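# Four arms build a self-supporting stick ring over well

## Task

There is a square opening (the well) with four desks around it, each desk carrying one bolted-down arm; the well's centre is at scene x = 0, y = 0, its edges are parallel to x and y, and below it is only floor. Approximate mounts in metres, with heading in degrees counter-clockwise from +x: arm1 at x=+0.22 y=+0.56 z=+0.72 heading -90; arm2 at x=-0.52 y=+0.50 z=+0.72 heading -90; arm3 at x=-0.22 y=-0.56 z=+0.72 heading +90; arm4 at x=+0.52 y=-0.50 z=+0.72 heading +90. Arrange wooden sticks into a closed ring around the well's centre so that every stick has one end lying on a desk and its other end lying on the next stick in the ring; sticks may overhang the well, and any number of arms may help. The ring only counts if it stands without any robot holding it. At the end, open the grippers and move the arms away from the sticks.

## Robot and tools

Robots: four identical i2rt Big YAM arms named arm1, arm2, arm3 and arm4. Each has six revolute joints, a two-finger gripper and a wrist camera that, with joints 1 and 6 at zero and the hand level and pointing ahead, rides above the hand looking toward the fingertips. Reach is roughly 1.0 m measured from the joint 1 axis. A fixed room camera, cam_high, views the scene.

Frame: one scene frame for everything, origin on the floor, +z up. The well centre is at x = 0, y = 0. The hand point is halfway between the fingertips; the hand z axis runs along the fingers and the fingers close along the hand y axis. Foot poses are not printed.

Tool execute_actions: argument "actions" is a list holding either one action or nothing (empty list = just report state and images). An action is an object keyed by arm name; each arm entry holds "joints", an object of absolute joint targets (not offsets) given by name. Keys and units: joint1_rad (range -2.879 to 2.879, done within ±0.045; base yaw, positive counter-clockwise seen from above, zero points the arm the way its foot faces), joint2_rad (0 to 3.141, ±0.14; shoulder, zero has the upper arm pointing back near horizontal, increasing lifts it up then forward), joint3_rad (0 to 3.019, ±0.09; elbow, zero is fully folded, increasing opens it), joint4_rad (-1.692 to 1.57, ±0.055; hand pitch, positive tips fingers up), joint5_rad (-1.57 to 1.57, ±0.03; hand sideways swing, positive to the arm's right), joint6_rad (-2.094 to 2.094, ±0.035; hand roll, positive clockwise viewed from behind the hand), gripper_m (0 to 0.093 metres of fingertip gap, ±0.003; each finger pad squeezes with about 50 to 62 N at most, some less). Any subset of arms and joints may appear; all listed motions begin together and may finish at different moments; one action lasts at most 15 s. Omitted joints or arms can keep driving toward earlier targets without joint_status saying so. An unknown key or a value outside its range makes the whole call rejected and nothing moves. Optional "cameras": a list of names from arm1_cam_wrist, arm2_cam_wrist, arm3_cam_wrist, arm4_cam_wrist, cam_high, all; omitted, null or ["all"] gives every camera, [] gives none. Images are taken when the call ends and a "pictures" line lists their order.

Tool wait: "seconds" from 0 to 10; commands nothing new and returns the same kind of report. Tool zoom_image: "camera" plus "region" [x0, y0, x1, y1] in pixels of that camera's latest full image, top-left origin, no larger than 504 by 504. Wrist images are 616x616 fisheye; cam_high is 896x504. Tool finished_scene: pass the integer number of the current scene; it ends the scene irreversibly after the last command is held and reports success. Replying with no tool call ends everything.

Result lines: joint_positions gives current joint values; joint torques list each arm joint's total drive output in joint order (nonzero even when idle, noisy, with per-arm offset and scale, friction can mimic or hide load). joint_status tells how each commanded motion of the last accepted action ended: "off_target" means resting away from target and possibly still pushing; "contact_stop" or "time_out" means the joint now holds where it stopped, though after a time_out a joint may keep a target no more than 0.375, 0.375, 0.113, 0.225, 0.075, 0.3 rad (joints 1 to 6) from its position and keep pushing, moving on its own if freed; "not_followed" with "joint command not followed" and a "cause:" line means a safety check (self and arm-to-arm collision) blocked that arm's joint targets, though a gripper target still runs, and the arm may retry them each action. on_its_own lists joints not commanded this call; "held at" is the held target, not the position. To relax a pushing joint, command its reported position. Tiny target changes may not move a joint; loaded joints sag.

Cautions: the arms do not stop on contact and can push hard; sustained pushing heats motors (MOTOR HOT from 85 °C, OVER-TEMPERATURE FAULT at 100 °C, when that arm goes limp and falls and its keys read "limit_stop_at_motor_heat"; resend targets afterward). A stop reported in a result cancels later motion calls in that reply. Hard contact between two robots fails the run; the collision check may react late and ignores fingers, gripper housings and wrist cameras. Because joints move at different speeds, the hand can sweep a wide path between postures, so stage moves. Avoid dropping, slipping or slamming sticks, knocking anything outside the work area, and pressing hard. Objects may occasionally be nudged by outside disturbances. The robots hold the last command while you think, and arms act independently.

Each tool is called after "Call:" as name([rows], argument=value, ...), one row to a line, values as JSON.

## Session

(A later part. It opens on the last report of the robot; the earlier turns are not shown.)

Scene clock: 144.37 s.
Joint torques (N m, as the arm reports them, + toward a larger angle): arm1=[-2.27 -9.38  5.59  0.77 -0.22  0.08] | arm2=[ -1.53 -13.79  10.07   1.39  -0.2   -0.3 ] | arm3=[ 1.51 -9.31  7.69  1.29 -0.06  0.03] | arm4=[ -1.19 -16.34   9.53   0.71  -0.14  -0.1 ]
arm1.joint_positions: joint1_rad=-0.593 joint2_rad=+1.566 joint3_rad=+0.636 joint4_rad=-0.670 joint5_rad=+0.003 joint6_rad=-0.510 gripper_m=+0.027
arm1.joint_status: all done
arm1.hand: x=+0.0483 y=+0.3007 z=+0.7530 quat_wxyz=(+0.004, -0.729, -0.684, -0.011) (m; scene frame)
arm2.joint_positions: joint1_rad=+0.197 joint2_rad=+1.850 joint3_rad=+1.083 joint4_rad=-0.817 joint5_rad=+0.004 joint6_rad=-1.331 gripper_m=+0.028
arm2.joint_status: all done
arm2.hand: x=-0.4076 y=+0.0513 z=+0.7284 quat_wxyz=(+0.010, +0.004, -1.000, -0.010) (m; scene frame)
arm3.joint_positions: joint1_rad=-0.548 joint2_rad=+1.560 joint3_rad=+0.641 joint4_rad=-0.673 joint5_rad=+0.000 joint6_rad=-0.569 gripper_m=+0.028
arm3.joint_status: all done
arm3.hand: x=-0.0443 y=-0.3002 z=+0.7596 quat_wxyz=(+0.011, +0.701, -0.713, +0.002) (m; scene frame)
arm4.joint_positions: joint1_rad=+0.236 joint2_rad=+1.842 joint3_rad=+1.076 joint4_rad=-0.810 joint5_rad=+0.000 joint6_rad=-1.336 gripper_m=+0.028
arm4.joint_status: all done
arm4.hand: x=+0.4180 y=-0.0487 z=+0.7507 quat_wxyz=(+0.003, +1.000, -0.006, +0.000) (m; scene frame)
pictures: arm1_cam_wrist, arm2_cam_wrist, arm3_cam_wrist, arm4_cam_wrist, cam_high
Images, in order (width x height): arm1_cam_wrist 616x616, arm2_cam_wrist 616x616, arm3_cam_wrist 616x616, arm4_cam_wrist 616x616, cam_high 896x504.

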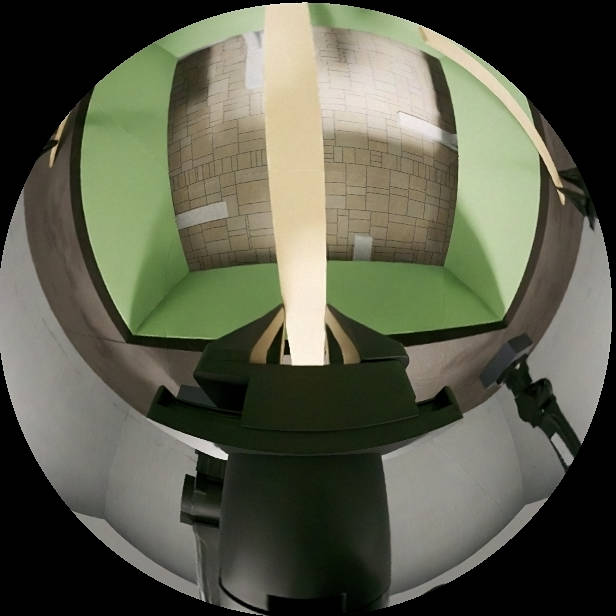

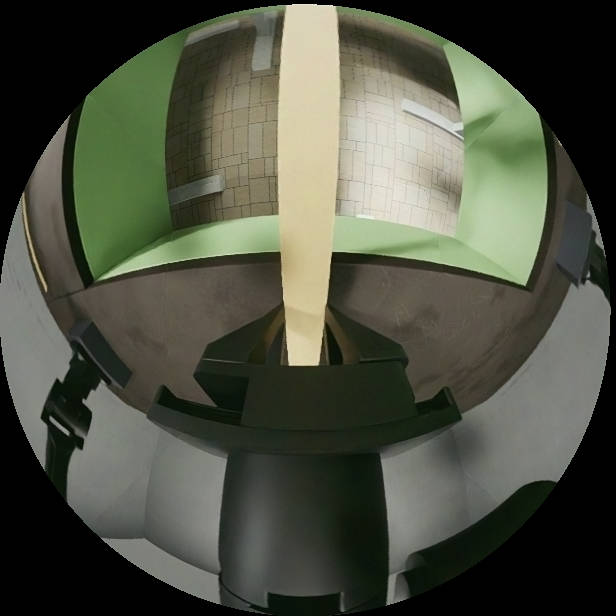

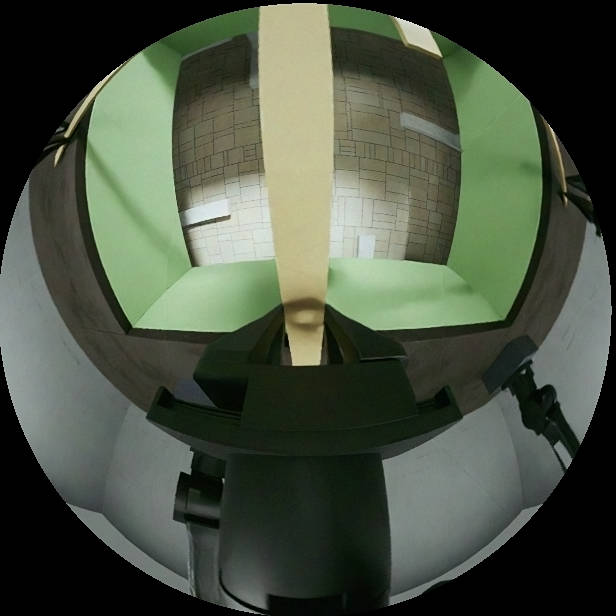

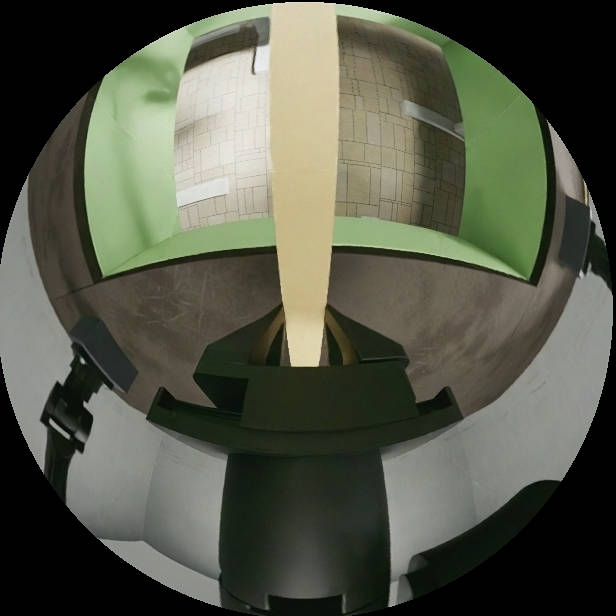

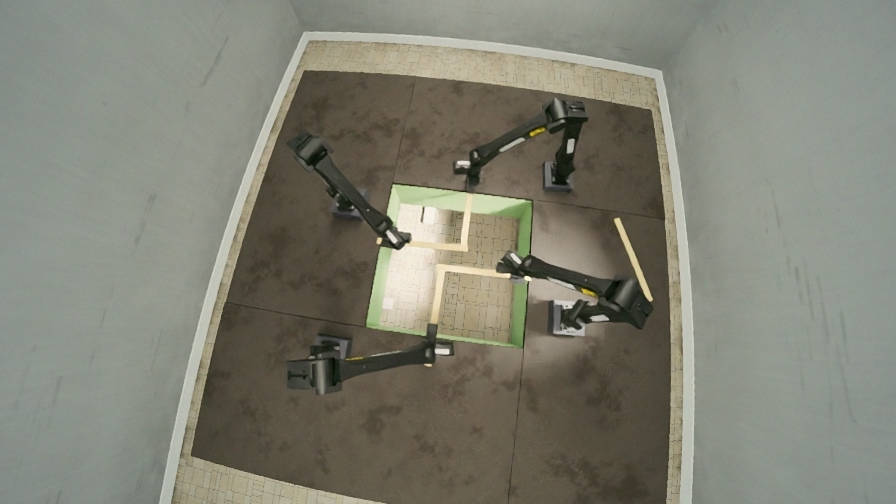

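Call:
zoom_image(camera="cam_high", region=[420,225,490,295])

Call:
zoom_image(camera="arm3_cam_wrist", region=[330,0,530,120])

Region (420, 225, 490, 295) of cam_high's 896x504 image, scaled by 7.200, with more detail than that image has.

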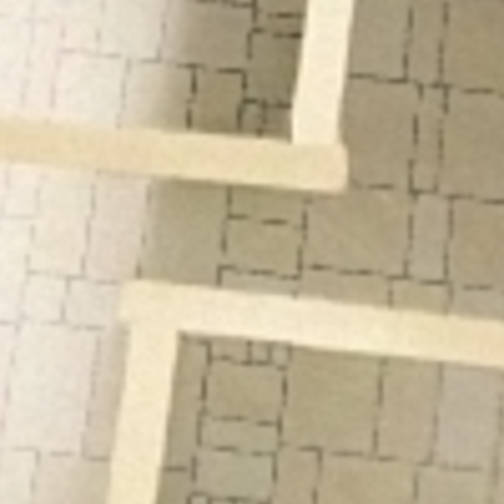

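Region (330, 0, 530, 120) of arm3_cam_wrist's 616x616 image, scaled by 2.520, with more detail than that image has; it fills the top 302 rows of this view, and the rest is white.

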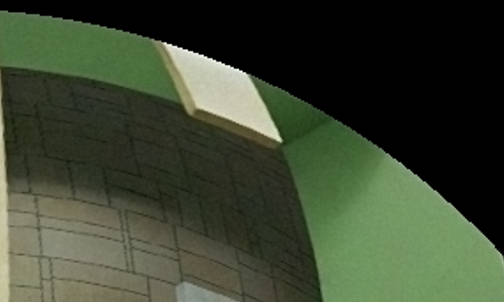

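Call:
execute_actions([
  {"arm2":{"joints":{"joint2_rad":1.79,"joint6_rad":-1.53}},"arm4":{"joints":{"joint2_rad":1.83,"joint6_rad":-1.53}}},
], cameras=[])

Call:
execute_actions([
  {"arm1":{"joints":{"joint1_rad":-0.72,"joint2_rad":1.48,"joint3_rad":0.57,"joint4_rad":-0.51,"joint5_rad":-0.1,"joint6_rad":-0.62}},"arm3":{"joints":{"joint1_rad":-0.595,"joint6_rad":-0.61}},"arm2":{"joints":{"joint5_rad":-0.09,"joint4_rad":-0.86}},"arm4":{"joints":{"joint5_rad":-0.03}}},
], cameras=["cam_high"])

Call:
zoom_image(camera="cam_high", region=[350,160,560,370])

Scene clock: 174.30 s.
Joint torques (N m, as the arm reports them, + toward a larger angle): arm1=[-2.7  -9.54  5.55  0.78 -0.22  0.08] | arm2=[ -1.69 -15.74  10.77   1.35  -0.24  -0.25] | arm3=[ 1.46 -9.22  7.48  1.23 -0.06  0.03] | arm4=[ -1.2  -20.35   9.49   0.65  -0.13  -0.1 ]
arm1.joint_positions: joint1_rad=-0.593 joint2_rad=+1.566 joint3_rad=+0.636 joint4_rad=-0.670 joint5_rad=+0.003 joint6_rad=-0.510 gripper_m=+0.027
arm1.joint_status: not commanded
arm1.hand: x=+0.0483 y=+0.3007 z=+0.7530 quat_wxyz=(+0.004, -0.729, -0.684, -0.011) (m; scene frame)
arm2.joint_positions: joint1_rad=+0.197 joint2_rad=+1.795 joint3_rad=+1.083 joint4_rad=-0.813 joint5_rad=+0.004 joint6_rad=-1.517 gripper_m=+0.028
arm2.joint_status: all done
arm2.hand: x=-0.4049 y=+0.0418 z=+0.7530 quat_wxyz=(+0.005, +0.097, -0.995, +0.019) (m; scene frame)
arm3.joint_positions: joint1_rad=-0.548 joint2_rad=+1.560 joint3_rad=+0.641 joint4_rad=-0.673 joint5_rad=+0.000 joint6_rad=-0.569 gripper_m=+0.028
arm3.joint_status: not commanded
arm3.hand: x=-0.0443 y=-0.3002 z=+0.7596 quat_wxyz=(+0.011, +0.701, -0.713, +0.002) (m; scene frame)
arm4.joint_positions: joint1_rad=+0.236 joint2_rad=+1.842 joint3_rad=+1.076 joint4_rad=-0.810 joint5_rad=+0.000 joint6_rad=-1.516 gripper_m=+0.028
arm4.joint_status: all done
arm4.hand: x=+0.4180 y=-0.0487 z=+0.7507 quat_wxyz=(+0.003, +0.996, +0.084, +0.000) (m; scene frame)
pictures: none
No camera images: the call's "cameras" was empty. Leave "cameras" out to get every camera's image.

Scene clock: 175.33 s.
Joint torques (N m, as the arm reports them, + toward a larger angle): arm1=[-1.64 -8.32  4.62  1.29 -0.33 -0.15] | arm2=[ -1.51 -16.01  10.52   0.05  -0.34  -0.23] | arm3=[ 0.68 -9.33  7.57  1.32 -0.06 -0.17] | arm4=[ -1.13 -20.23   9.48   0.7   -0.61  -0.08]
arm1.joint_positions: joint1_rad=-0.724 joint2_rad=+1.483 joint3_rad=+0.570 joint4_rad=-0.532 joint5_rad=-0.096 joint6_rad=-0.610 gripper_m=+0.027
arm1.joint_status: all done
arm1.hand: x=+0.0215 y=+0.3053 z=+0.7637 quat_wxyz=(-0.057, -0.735, -0.673, +0.058) (m; scene frame)
arm2.joint_positions: joint1_rad=+0.197 joint2_rad=+1.795 joint3_rad=+1.083 joint4_rad=-0.849 joint5_rad=-0.084 joint6_rad=-1.517 gripper_m=+0.028
arm2.joint_status: all done
arm2.hand: x=-0.3924 y=+0.0542 z=+0.7533 quat_wxyz=(-0.036, +0.097, -0.995, -0.006) (m; scene frame)
arm3.joint_positions: joint1_rad=-0.589 joint2_rad=+1.560 joint3_rad=+0.641 joint4_rad=-0.673 joint5_rad=+0.000 joint6_rad=-0.600 gripper_m=+0.028
arm3.joint_status: all done
arm3.hand: x=-0.0337 y=-0.3076 z=+0.7596 quat_wxyz=(+0.011, +0.698, -0.716, +0.001) (m; scene frame)
arm4.joint_positions: joint1_rad=+0.236 joint2_rad=+1.842 joint3_rad=+1.076 joint4_rad=-0.810 joint5_rad=-0.020 joint6_rad=-1.517 gripper_m=+0.028
arm4.joint_status: all done
arm4.hand: x=+0.4147 y=-0.0495 z=+0.7508 quat_wxyz=(+0.004, +0.996, +0.085, -0.009) (m; scene frame)
pictures: cam_high
Images, in order (width x height): cam_high 896x504.

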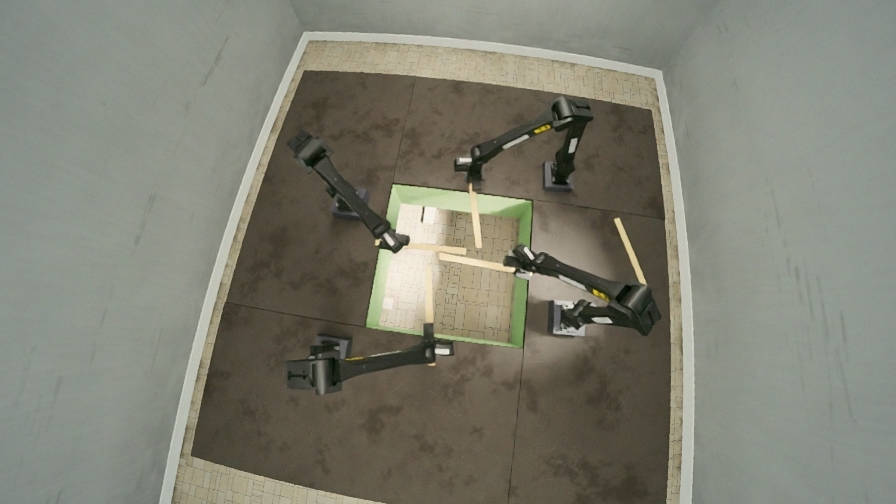

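Region (350, 160, 560, 370) of cam_high's 896x504 image, scaled by 2.400, with more detail than that image has.

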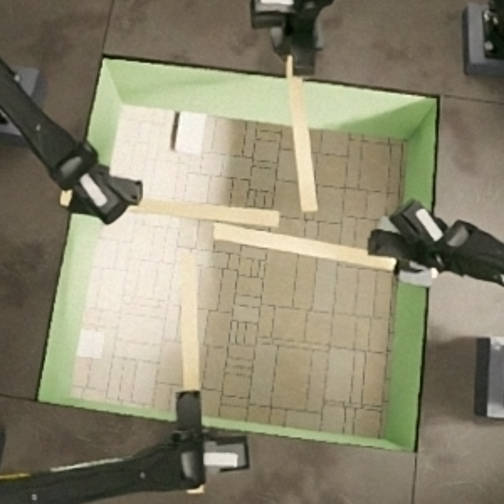

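Call:
execute_actions([
  {"arm1":{"joints":{"joint1_rad":-0.665}},"arm3":{"joints":{"joint6_rad":-0.65}},"arm2":{"joints":{"joint2_rad":1.84,"joint3_rad":1.225,"joint5_rad":-0.13,"joint4_rad":-0.89}},"arm4":{"joints":{"joint2_rad":1.89,"joint3_rad":1.24,"joint5_rad":-0.055,"joint4_rad":-0.89}}},
], cameras=[])

Call:
execute_actions([
  {"arm2":{"joints":{"joint1_rad":0.35,"joint6_rad":-1.365}},"arm4":{"joints":{"joint1_rad":0.44,"joint6_rad":-1.33}}},
], cameras=["cam_high"])

Call:
zoom_image(camera="cam_high", region=[350,160,560,370])

Scene clock: 195.93 s.
Joint torques (N m, as the arm reports them, + toward a larger angle): arm1=[-1.98 -8.26  4.68  1.2  -0.28 -0.13] | arm2=[ -1.48 -15.46  11.46   0.23  -0.33  -0.21] | arm3=[ 0.78 -9.52  7.59  1.28 -0.08 -0.15] | arm4=[ -1.25 -17.59   9.92  -0.13  -0.39  -0.06]
arm1.joint_positions: joint1_rad=-0.666 joint2_rad=+1.483 joint3_rad=+0.570 joint4_rad=-0.532 joint5_rad=-0.097 joint6_rad=-0.611 gripper_m=+0.027
arm1.joint_status: all done
arm1.hand: x=+0.0366 y=+0.2943 z=+0.7637 quat_wxyz=(-0.059, -0.715, -0.694, +0.057) (m; scene frame)
arm2.joint_positions: joint1_rad=+0.197 joint2_rad=+1.831 joint3_rad=+1.194 joint4_rad=-0.881 joint5_rad=-0.125 joint6_rad=-1.518 gripper_m=+0.028
arm2.joint_status: all done
arm2.hand: x=-0.3754 y=+0.0160 z=+0.7704 quat_wxyz=(-0.059, +0.099, -0.993, +0.012) (m; scene frame)
arm3.joint_positions: joint1_rad=-0.589 joint2_rad=+1.560 joint3_rad=+0.641 joint4_rad=-0.673 joint5_rad=+0.000 joint6_rad=-0.640 gripper_m=+0.028
arm3.joint_status: all done
arm3.hand: x=-0.0337 y=-0.3076 z=+0.7596 quat_wxyz=(+0.011, +0.712, -0.702, +0.001) (m; scene frame)
arm4.joint_positions: joint1_rad=+0.236 joint2_rad=+1.859 joint3_rad=+1.210 joint4_rad=-0.881 joint5_rad=-0.050 joint6_rad=-1.519 gripper_m=+0.028
arm4.joint_status: all done
arm4.hand: x=+0.3994 y=-0.0056 z=+0.7821 quat_wxyz=(-0.017, +0.996, +0.086, -0.028) (m; scene frame)
pictures: none
No camera images: the call's "cameras" was empty. Leave "cameras" out to get every camera's image.

Scene clock: 197.13 s.
Joint torques (N m, as the arm reports them, + toward a larger angle): arm1=[-1.69 -8.14  4.52  1.08 -0.3  -0.12] | arm2=[ -0.97 -15.51  11.53   0.22  -0.26   0.09] | arm3=[ 0.93 -9.16  7.65  1.35 -0.07 -0.18] | arm4=[ -0.81 -17.64   9.97  -0.06  -0.25   0.13]
arm1.joint_positions: joint1_rad=-0.666 joint2_rad=+1.483 joint3_rad=+0.570 joint4_rad=-0.532 joint5_rad=-0.097 joint6_rad=-0.611 gripper_m=+0.027
arm1.joint_status: not commanded
arm1.hand: x=+0.0366 y=+0.2943 z=+0.7637 quat_wxyz=(-0.059, -0.715, -0.694, +0.057) (m; scene frame)
arm2.joint_positions: joint1_rad=+0.352 joint2_rad=+1.831 joint3_rad=+1.194 joint4_rad=-0.881 joint5_rad=-0.128 joint6_rad=-1.379 gripper_m=+0.028
arm2.joint_status: all done
arm2.hand: x=-0.3017 y=+0.0445 z=+0.7697 quat_wxyz=(-0.062, +0.107, -0.992, +0.002) (m; scene frame)
arm3.joint_positions: joint1_rad=-0.589 joint2_rad=+1.560 joint3_rad=+0.641 joint4_rad=-0.673 joint5_rad=+0.000 joint6_rad=-0.641 gripper_m=+0.028
arm3.joint_status: not commanded
arm3.hand: x=-0.0337 y=-0.3076 z=+0.7596 quat_wxyz=(+0.011, +0.712, -0.702, +0.001) (m; scene frame)
arm4.joint_positions: joint1_rad=+0.440 joint2_rad=+1.859 joint3_rad=+1.210 joint4_rad=-0.881 joint5_rad=-0.054 joint6_rad=-1.342 gripper_m=+0.028
arm4.joint_status: all done
arm4.hand: x=+0.3013 y=-0.0405 z=+0.7821 quat_wxyz=(-0.010, +0.994, +0.099, -0.032) (m; scene frame)
pictures: cam_high
Images, in order (width x height): cam_high 896x504.

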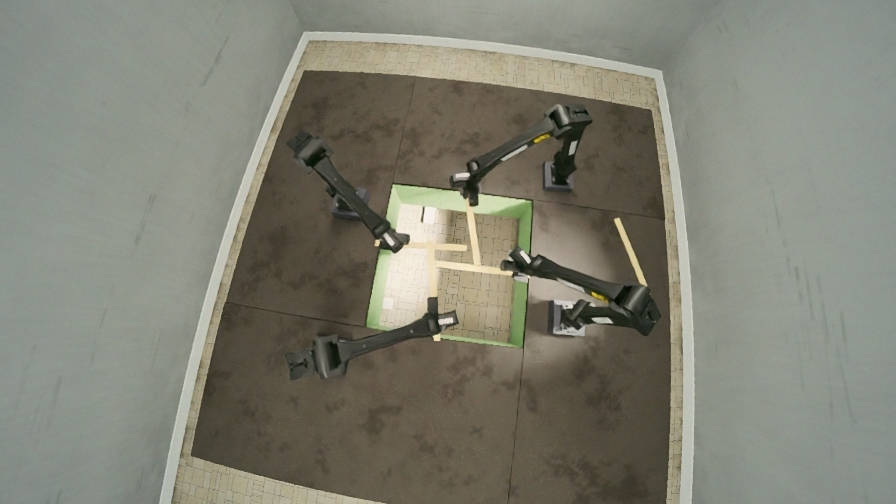

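Region (350, 160, 560, 370) of cam_high's 896x504 image, scaled by 2.400, with more detail than that image has.

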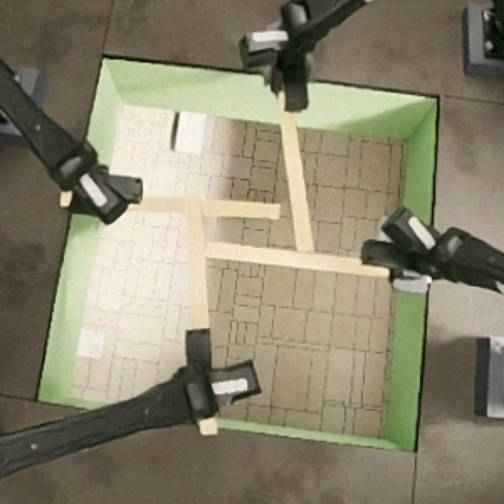

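Call:
zoom_image(camera="cam_high", region=[415,220,495,300])

Region (415, 220, 495, 300) of cam_high's 896x504 image, scaled by 6.300, with more detail than that image has.

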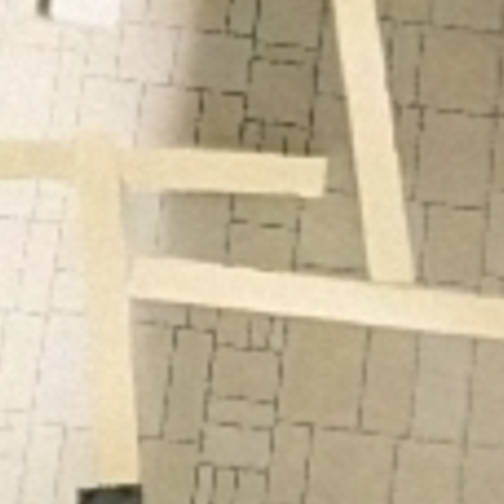

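Call:
execute_actions([
  {"arm1":{"joints":{"joint2_rad":1.44,"joint3_rad":0.53}},"arm2":{"joints":{"joint1_rad":0.27,"joint6_rad":-1.45}},"arm4":{"joints":{"joint1_rad":0.415,"joint6_rad":-1.37}}},
])

Call:
zoom_image(camera="cam_high", region=[400,200,520,320])

Scene clock: 212.10 s.
Joint torques (N m, as the arm reports them, + toward a larger angle): arm1=[-1.54 -8.61  4.81  1.04 -0.29 -0.13] | arm2=[ -0.3  -16.04  11.45   0.3   -0.24  -0.28] | arm3=[ 0.56 -9.3   7.62  1.29 -0.09 -0.18] | arm4=[ -1.38 -17.58   9.95  -0.06  -0.26  -0.08]
arm1.joint_positions: joint1_rad=-0.666 joint2_rad=+1.450 joint3_rad=+0.527 joint4_rad=-0.528 joint5_rad=-0.097 joint6_rad=-0.611 gripper_m=+0.027
arm1.joint_status: all done
arm1.hand: x=+0.0471 y=+0.3082 z=+0.7620 quat_wxyz=(-0.059, -0.715, -0.694, +0.054) (m; scene frame)
arm2.joint_positions: joint1_rad=+0.263 joint2_rad=+1.831 joint3_rad=+1.194 joint4_rad=-0.881 joint5_rad=-0.128 joint6_rad=-1.437 gripper_m=+0.028
arm2.joint_status: all done
arm2.hand: x=-0.3429 y=+0.0269 z=+0.7701 quat_wxyz=(-0.062, +0.092, -0.994, +0.007) (m; scene frame)
arm3.joint_positions: joint1_rad=-0.589 joint2_rad=+1.560 joint3_rad=+0.641 joint4_rad=-0.673 joint5_rad=+0.000 joint6_rad=-0.641 gripper_m=+0.028
arm3.joint_status: not commanded
arm3.hand: x=-0.0337 y=-0.3076 z=+0.7596 quat_wxyz=(+0.011, +0.712, -0.702, +0.001) (m; scene frame)
arm4.joint_positions: joint1_rad=+0.417 joint2_rad=+1.859 joint3_rad=+1.210 joint4_rad=-0.881 joint5_rad=-0.054 joint6_rad=-1.359 gripper_m=+0.028
arm4.joint_status: all done
arm4.hand: x=+0.3115 y=-0.0358 z=+0.7821 quat_wxyz=(-0.011, +0.995, +0.097, -0.032) (m; scene frame)
pictures: arm1_cam_wrist, arm2_cam_wrist, arm3_cam_wrist, arm4_cam_wrist, cam_high
Images, in order (width x height): arm1_cam_wrist 616x616, arm2_cam_wrist 616x616, arm3_cam_wrist 616x616, arm4_cam_wrist 616x616, cam_high 896x504.

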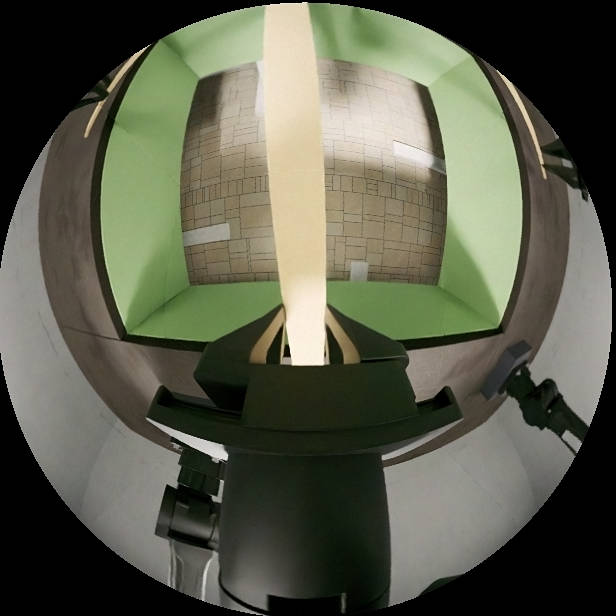

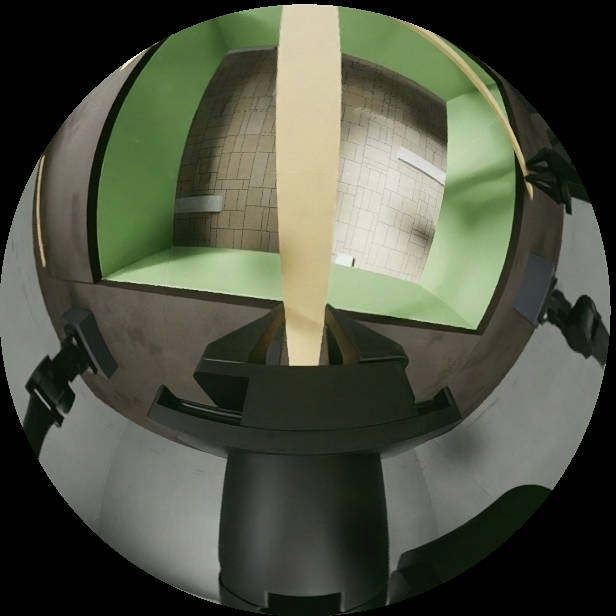

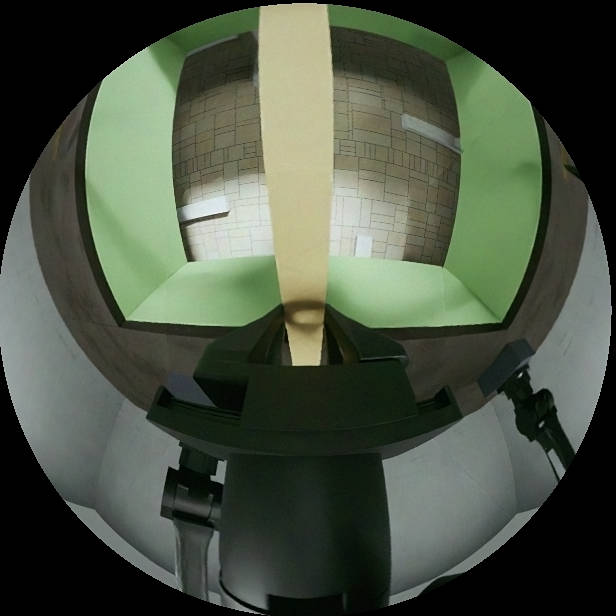

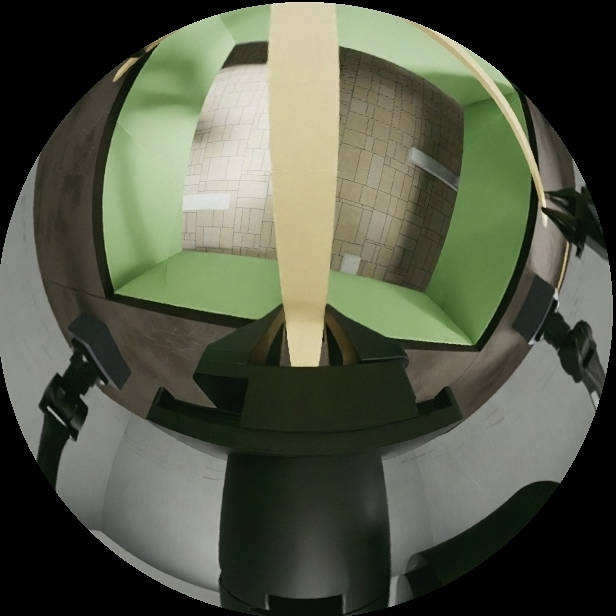

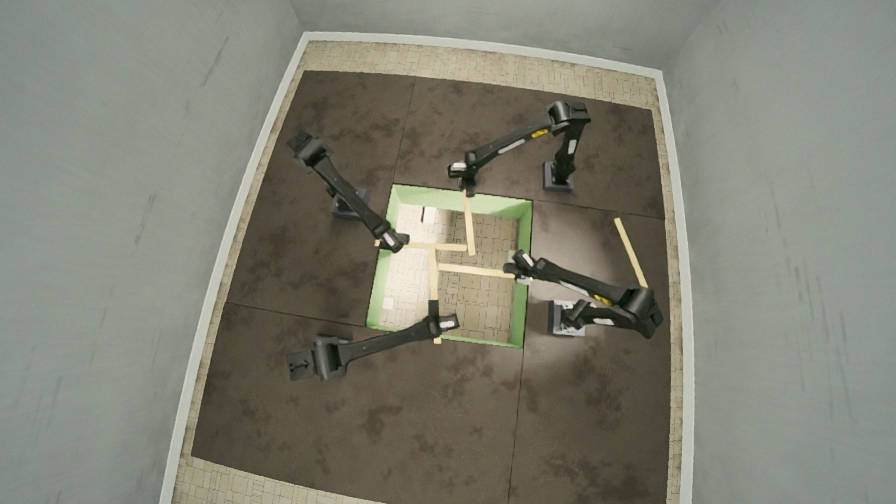

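Region (400, 200, 520, 320) of cam_high's 896x504 image, scaled by 4.200, with more detail than that image has.

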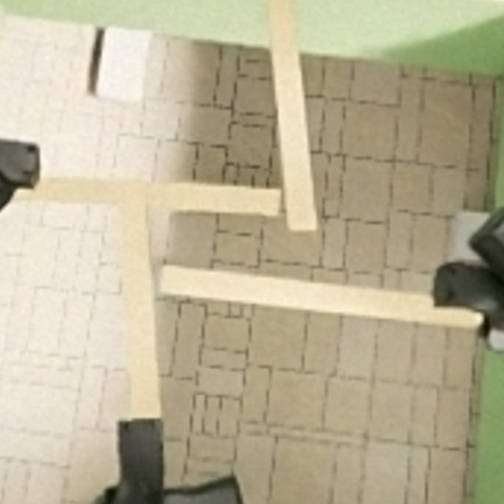

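Call:
execute_actions([
  {"arm1":{"joints":{"joint1_rad":-0.7,"joint6_rad":-0.69}},"arm2":{"joints":{"joint1_rad":0.39,"joint6_rad":-1.335}},"arm4":{"joints":{"joint1_rad":0.44}}},
], cameras=[])

Call:
execute_actions([
  {"arm2":{"joints":{"joint2_rad":1.905,"joint4_rad":-0.81,"joint5_rad":-0.09}},"arm4":{"joints":{"joint2_rad":1.95,"joint4_rad":-0.8,"joint5_rad":-0.015}}},
], cameras=["cam_high"])

Call:
zoom_image(camera="cam_high", region=[360,170,550,360])

Scene clock: 227.13 s.
Joint torques (N m, as the arm reports them, + toward a larger angle): arm1=[-2.09 -8.3   4.82  1.12 -0.28 -0.14] | arm2=[ -1.17 -15.75  11.41   0.22  -0.26   0.1 ] | arm3=[ 0.73 -9.26  7.53  1.27 -0.07 -0.2 ] | arm4=[ -0.71 -17.66   9.97  -0.09  -0.24  -0.06]
arm1.joint_positions: joint1_rad=-0.695 joint2_rad=+1.450 joint3_rad=+0.527 joint4_rad=-0.528 joint5_rad=-0.098 joint6_rad=-0.680 gripper_m=+0.027
arm1.joint_status: all done
arm1.hand: x=+0.0401 y=+0.3130 z=+0.7620 quat_wxyz=(-0.056, -0.701, -0.708, +0.057) (m; scene frame)
arm2.joint_positions: joint1_rad=+0.394 joint2_rad=+1.831 joint3_rad=+1.194 joint4_rad=-0.881 joint5_rad=-0.128 joint6_rad=-1.349 gripper_m=+0.028
arm2.joint_status: all done
arm2.hand: x=-0.2829 y=+0.0539 z=+0.7695 quat_wxyz=(-0.063, +0.113, -0.992, +0.000) (m; scene frame)
arm3.joint_positions: joint1_rad=-0.589 joint2_rad=+1.560 joint3_rad=+0.641 joint4_rad=-0.673 joint5_rad=+0.000 joint6_rad=-0.641 gripper_m=+0.028
arm3.joint_status: not commanded
arm3.hand: x=-0.0337 y=-0.3076 z=+0.7596 quat_wxyz=(+0.011, +0.712, -0.702, +0.001) (m; scene frame)
arm4.joint_positions: joint1_rad=+0.437 joint2_rad=+1.859 joint3_rad=+1.210 joint4_rad=-0.881 joint5_rad=-0.054 joint6_rad=-1.359 gripper_m=+0.028
arm4.joint_status: all done
arm4.hand: x=+0.3026 y=-0.0399 z=+0.7821 quat_wxyz=(-0.011, +0.994, +0.106, -0.032) (m; scene frame)
pictures: none
No camera images: the call's "cameras" was empty. Leave "cameras" out to get every camera's image.

Scene clock: 227.93 s.
Joint torques (N m, as the arm reports them, + toward a larger angle): arm1=[-2.51 -7.97  4.71  1.11 -0.3  -0.14] | arm2=[ -1.49 -15.09  10.97   1.38  -0.19   0.06] | arm3=[ 1.06 -9.5   7.57  1.3  -0.07 -0.18] | arm4=[ -0.99 -18.67   9.56   0.92  -0.26  -0.06]
arm1.joint_positions: joint1_rad=-0.695 joint2_rad=+1.450 joint3_rad=+0.527 joint4_rad=-0.528 joint5_rad=-0.098 joint6_rad=-0.681 gripper_m=+0.027
arm1.joint_status: not commanded
arm1.hand: x=+0.0401 y=+0.3130 z=+0.7620 quat_wxyz=(-0.056, -0.701, -0.709, +0.057) (m; scene frame)
arm2.joint_positions: joint1_rad=+0.394 joint2_rad=+1.895 joint3_rad=+1.194 joint4_rad=-0.824 joint5_rad=-0.089 joint6_rad=-1.347 gripper_m=+0.028
arm2.joint_status: all done
arm2.hand: x=-0.2870 y=+0.0464 z=+0.7384 quat_wxyz=(-0.043, +0.112, -0.993, +0.003) (m; scene frame)
arm3.joint_positions: joint1_rad=-0.589 joint2_rad=+1.560 joint3_rad=+0.641 joint4_rad=-0.673 joint5_rad=+0.000 joint6_rad=-0.641 gripper_m=+0.028
arm3.joint_status: not commanded
arm3.hand: x=-0.0336 y=-0.3075 z=+0.7596 quat_wxyz=(+0.010, +0.712, -0.702, +0.001) (m; scene frame)
arm4.joint_positions: joint1_rad=+0.437 joint2_rad=+1.924 joint3_rad=+1.211 joint4_rad=-0.812 joint5_rad=-0.013 joint6_rad=-1.361 gripper_m=+0.028
arm4.joint_status: all done
arm4.hand: x=+0.3058 y=-0.0301 z=+0.7510 quat_wxyz=(-0.019, +0.994, +0.107, -0.013) (m; scene frame)
pictures: cam_high
Images, in order (width x height): cam_high 896x504.

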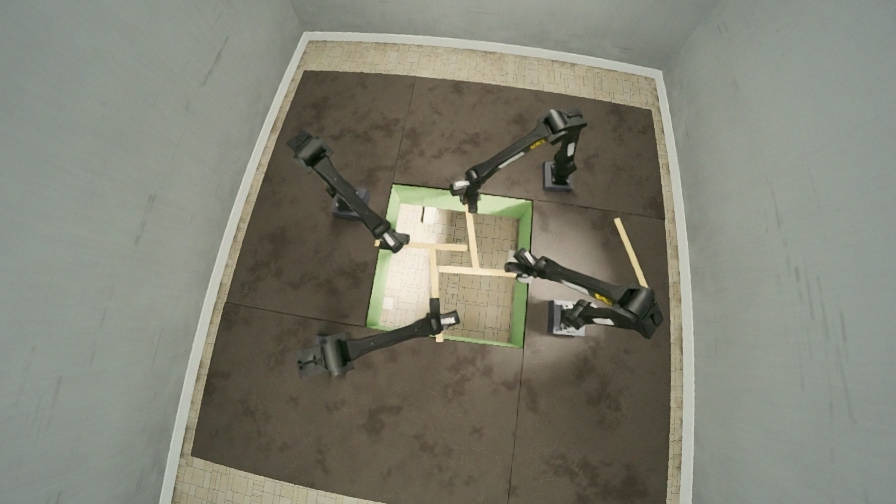

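Region (360, 170, 550, 360) of cam_high's 896x504 image, scaled by 2.653, with more detail than that image has.

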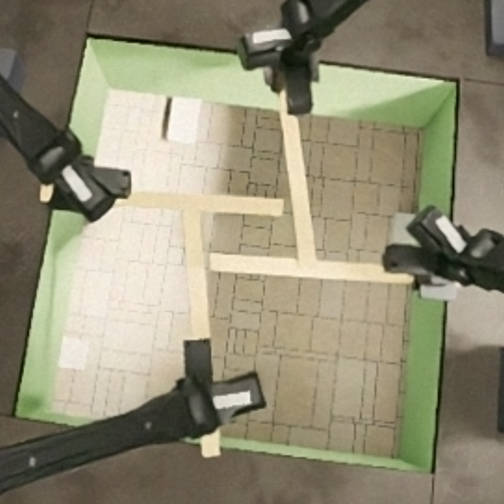

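Call:
execute_actions([
  {"arm2":{"joints":{"joint6_rad":-1.09}},"arm4":{"joints":{"joint6_rad":-1.15}}},
])

Call:
zoom_image(camera="cam_high", region=[410,215,500,305])

Scene clock: 236.53 s.
Joint torques (N m, as the arm reports them, + toward a larger angle): arm1=[-2.57 -8.29  4.8   1.15 -0.31 -0.15] | arm2=[ -1.39 -16.37  10.7    1.29  -0.24   0.22] | arm3=[ 0.84 -9.24  7.57  1.31 -0.08 -0.15] | arm4=[ -0.86 -18.86   9.37   0.75  -0.35   0.32]
arm1.joint_positions: joint1_rad=-0.695 joint2_rad=+1.450 joint3_rad=+0.527 joint4_rad=-0.528 joint5_rad=-0.098 joint6_rad=-0.682 gripper_m=+0.027
arm1.joint_status: not commanded
arm1.hand: x=+0.0401 y=+0.3130 z=+0.7620 quat_wxyz=(-0.056, -0.701, -0.709, +0.057) (m; scene frame)
arm2.joint_positions: joint1_rad=+0.394 joint2_rad=+1.895 joint3_rad=+1.198 joint4_rad=-0.820 joint5_rad=-0.087 joint6_rad=-1.117 gripper_m=+0.028
arm2.joint_status: all done
arm2.hand: x=-0.2860 y=+0.0437 z=+0.7395 quat_wxyz=(-0.044, -0.003, -0.999, +0.002) (m; scene frame)
arm3.joint_positions: joint1_rad=-0.589 joint2_rad=+1.560 joint3_rad=+0.641 joint4_rad=-0.673 joint5_rad=+0.000 joint6_rad=-0.643 gripper_m=+0.028
arm3.joint_status: not commanded
arm3.hand: x=-0.0336 y=-0.3075 z=+0.7596 quat_wxyz=(+0.010, +0.713, -0.701, +0.001) (m; scene frame)
arm4.joint_positions: joint1_rad=+0.437 joint2_rad=+1.924 joint3_rad=+1.214 joint4_rad=-0.808 joint5_rad=-0.011 joint6_rad=-1.180 gripper_m=+0.028
arm4.joint_status: all done
arm4.hand: x=+0.3051 y=-0.0275 z=+0.7519 quat_wxyz=(-0.022, +0.999, +0.017, -0.015) (m; scene frame)
pictures: arm1_cam_wrist, arm2_cam_wrist, arm3_cam_wrist, arm4_cam_wrist, cam_high
Images, in order (width x height): arm1_cam_wrist 616x616, arm2_cam_wrist 616x616, arm3_cam_wrist 616x616, arm4_cam_wrist 616x616, cam_high 896x504.

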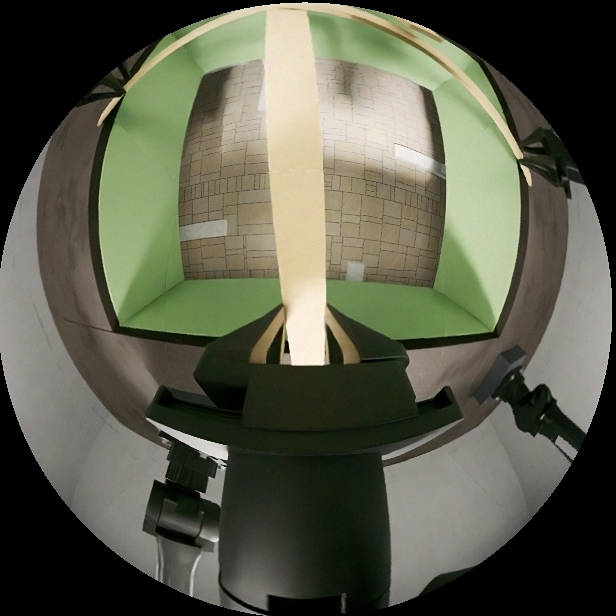

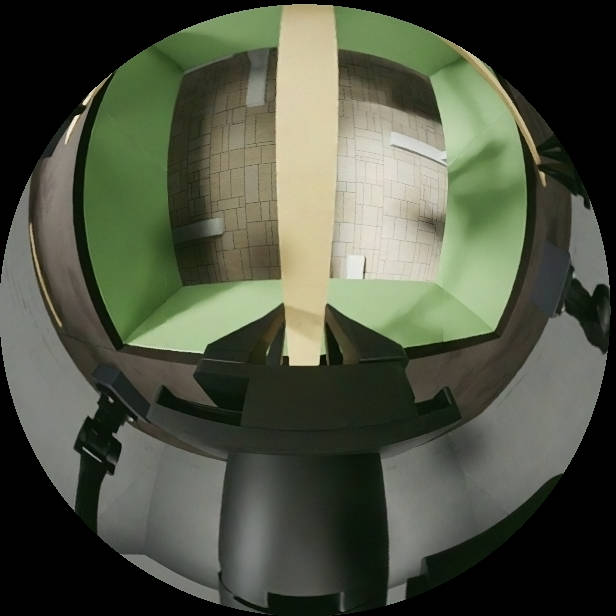

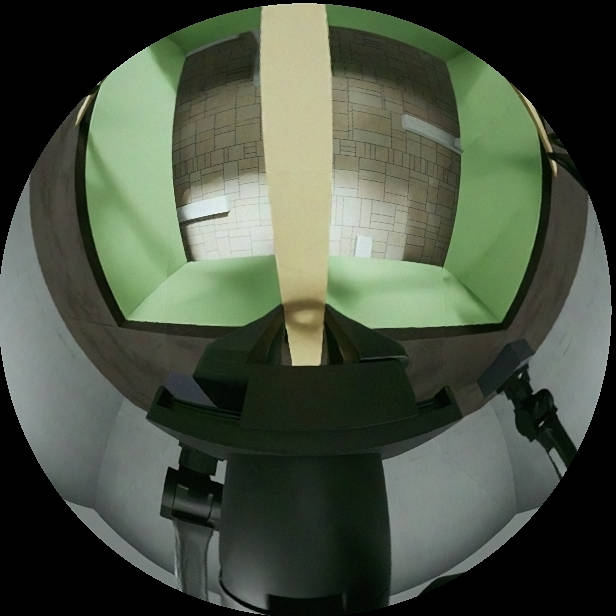

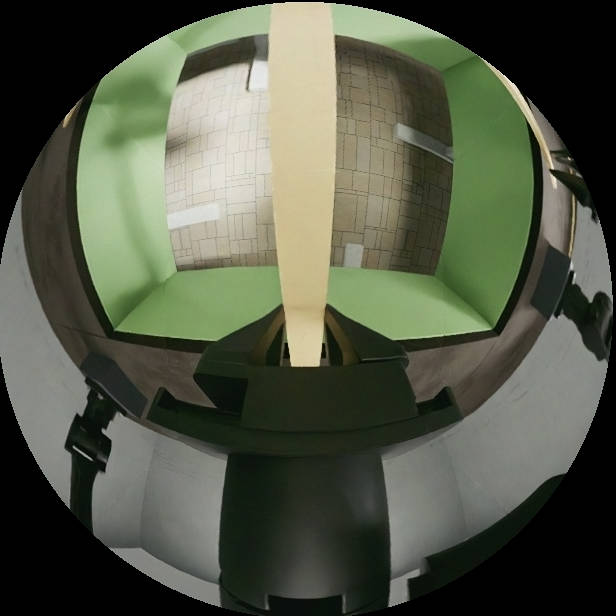

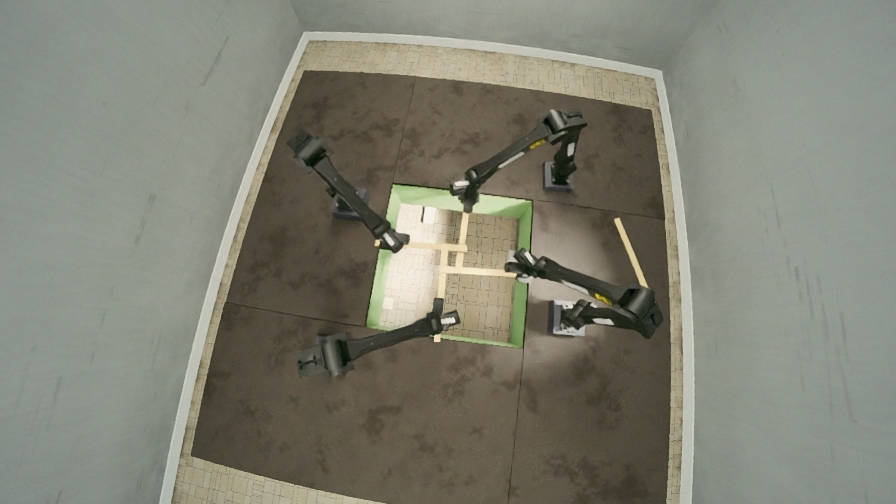

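Region (410, 215, 500, 305) of cam_high's 896x504 image, scaled by 5.600, with more detail than that image has.

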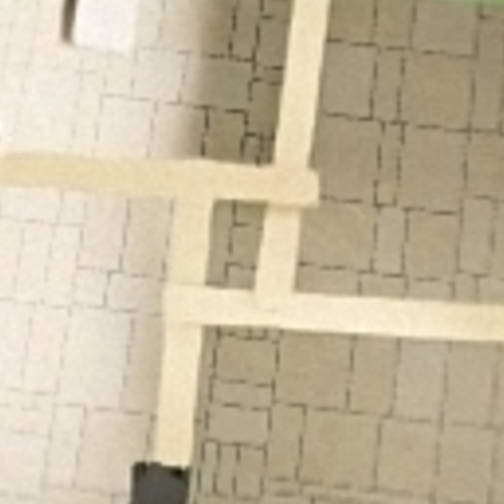

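Call:
execute_actions([
  {"arm1":{"joints":{"joint6_rad":-0.625}},"arm3":{"joints":{"joint6_rad":-0.585}}},
], cameras=["cam_high"])

Call:
zoom_image(camera="cam_high", region=[430,233,480,283])

Call:
zoom_image(camera="cam_high", region=[360,170,550,360])

Scene clock: 249.17 s.
Joint torques (N m, as the arm reports them, + toward a larger angle): arm1=[-2.48 -7.93  4.79  1.1  -0.29  0.15] | arm2=[ -1.27 -16.53  10.66   1.25  -0.25   0.22] | arm3=[ 0.83 -9.43  7.55  1.33 -0.07  0.15] | arm4=[ -0.74 -18.64   9.32   0.68  -0.36   0.29]
arm1.joint_positions: joint1_rad=-0.695 joint2_rad=+1.450 joint3_rad=+0.527 joint4_rad=-0.528 joint5_rad=-0.098 joint6_rad=-0.642 gripper_m=+0.027
arm1.joint_status: all done
arm1.hand: x=+0.0401 y=+0.3130 z=+0.7620 quat_wxyz=(-0.057, -0.715, -0.695, +0.055) (m; scene frame)
arm2.joint_positions: joint1_rad=+0.394 joint2_rad=+1.895 joint3_rad=+1.198 joint4_rad=-0.820 joint5_rad=-0.087 joint6_rad=-1.115 gripper_m=+0.028
arm2.joint_status: not commanded
arm2.hand: x=-0.2860 y=+0.0437 z=+0.7395 quat_wxyz=(-0.044, -0.004, -0.999, +0.002) (m; scene frame)
arm3.joint_positions: joint1_rad=-0.589 joint2_rad=+1.560 joint3_rad=+0.641 joint4_rad=-0.673 joint5_rad=+0.000 joint6_rad=-0.601 gripper_m=+0.028
arm3.joint_status: all done
arm3.hand: x=-0.0336 y=-0.3075 z=+0.7596 quat_wxyz=(+0.010, +0.698, -0.716, +0.001) (m; scene frame)
arm4.joint_positions: joint1_rad=+0.437 joint2_rad=+1.924 joint3_rad=+1.214 joint4_rad=-0.807 joint5_rad=-0.010 joint6_rad=-1.177 gripper_m=+0.028
arm4.joint_status: not commanded
arm4.hand: x=+0.3051 y=-0.0274 z=+0.7519 quat_wxyz=(-0.022, +1.000, +0.015, -0.015) (m; scene frame)
pictures: cam_high
Images, in order (width x height): cam_high 896x504.

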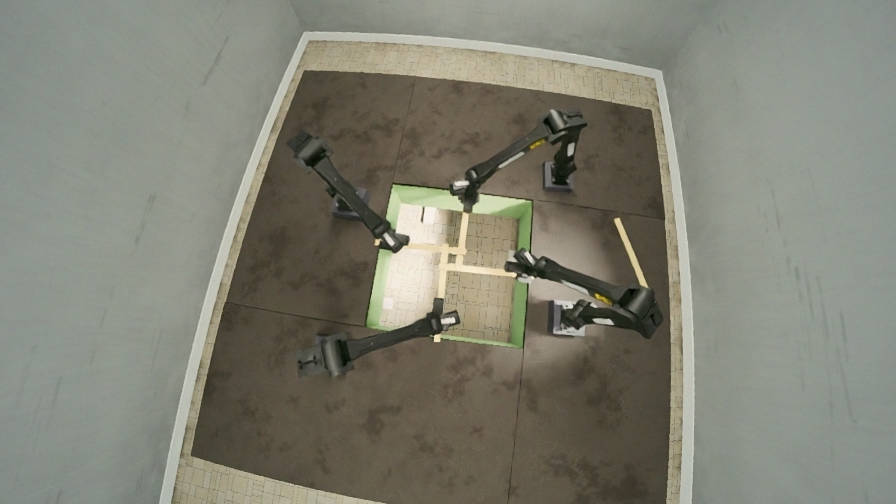

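Region (430, 233, 480, 283) of cam_high's 896x504 image, scaled by 10.080, with more detail than that image has.

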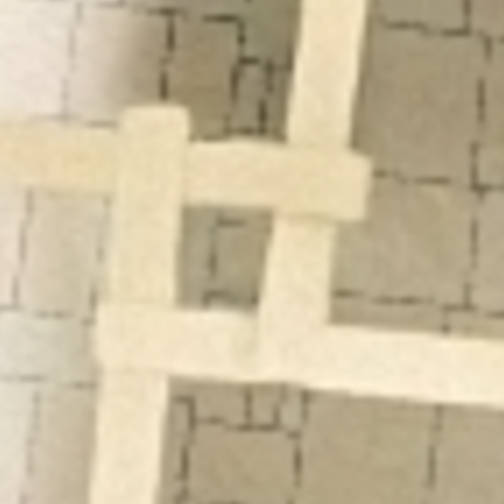

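Region (360, 170, 550, 360) of cam_high's 896x504 image, scaled by 2.653, with more detail than that image has.

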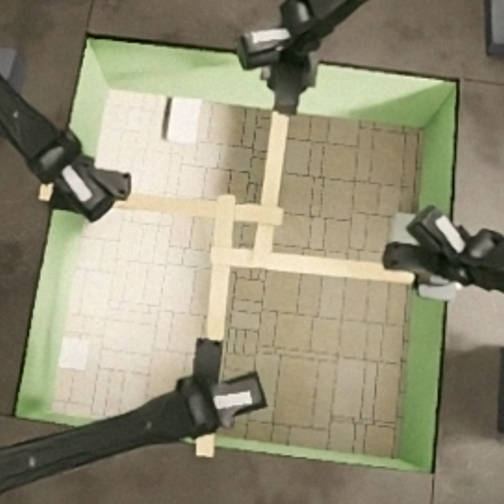

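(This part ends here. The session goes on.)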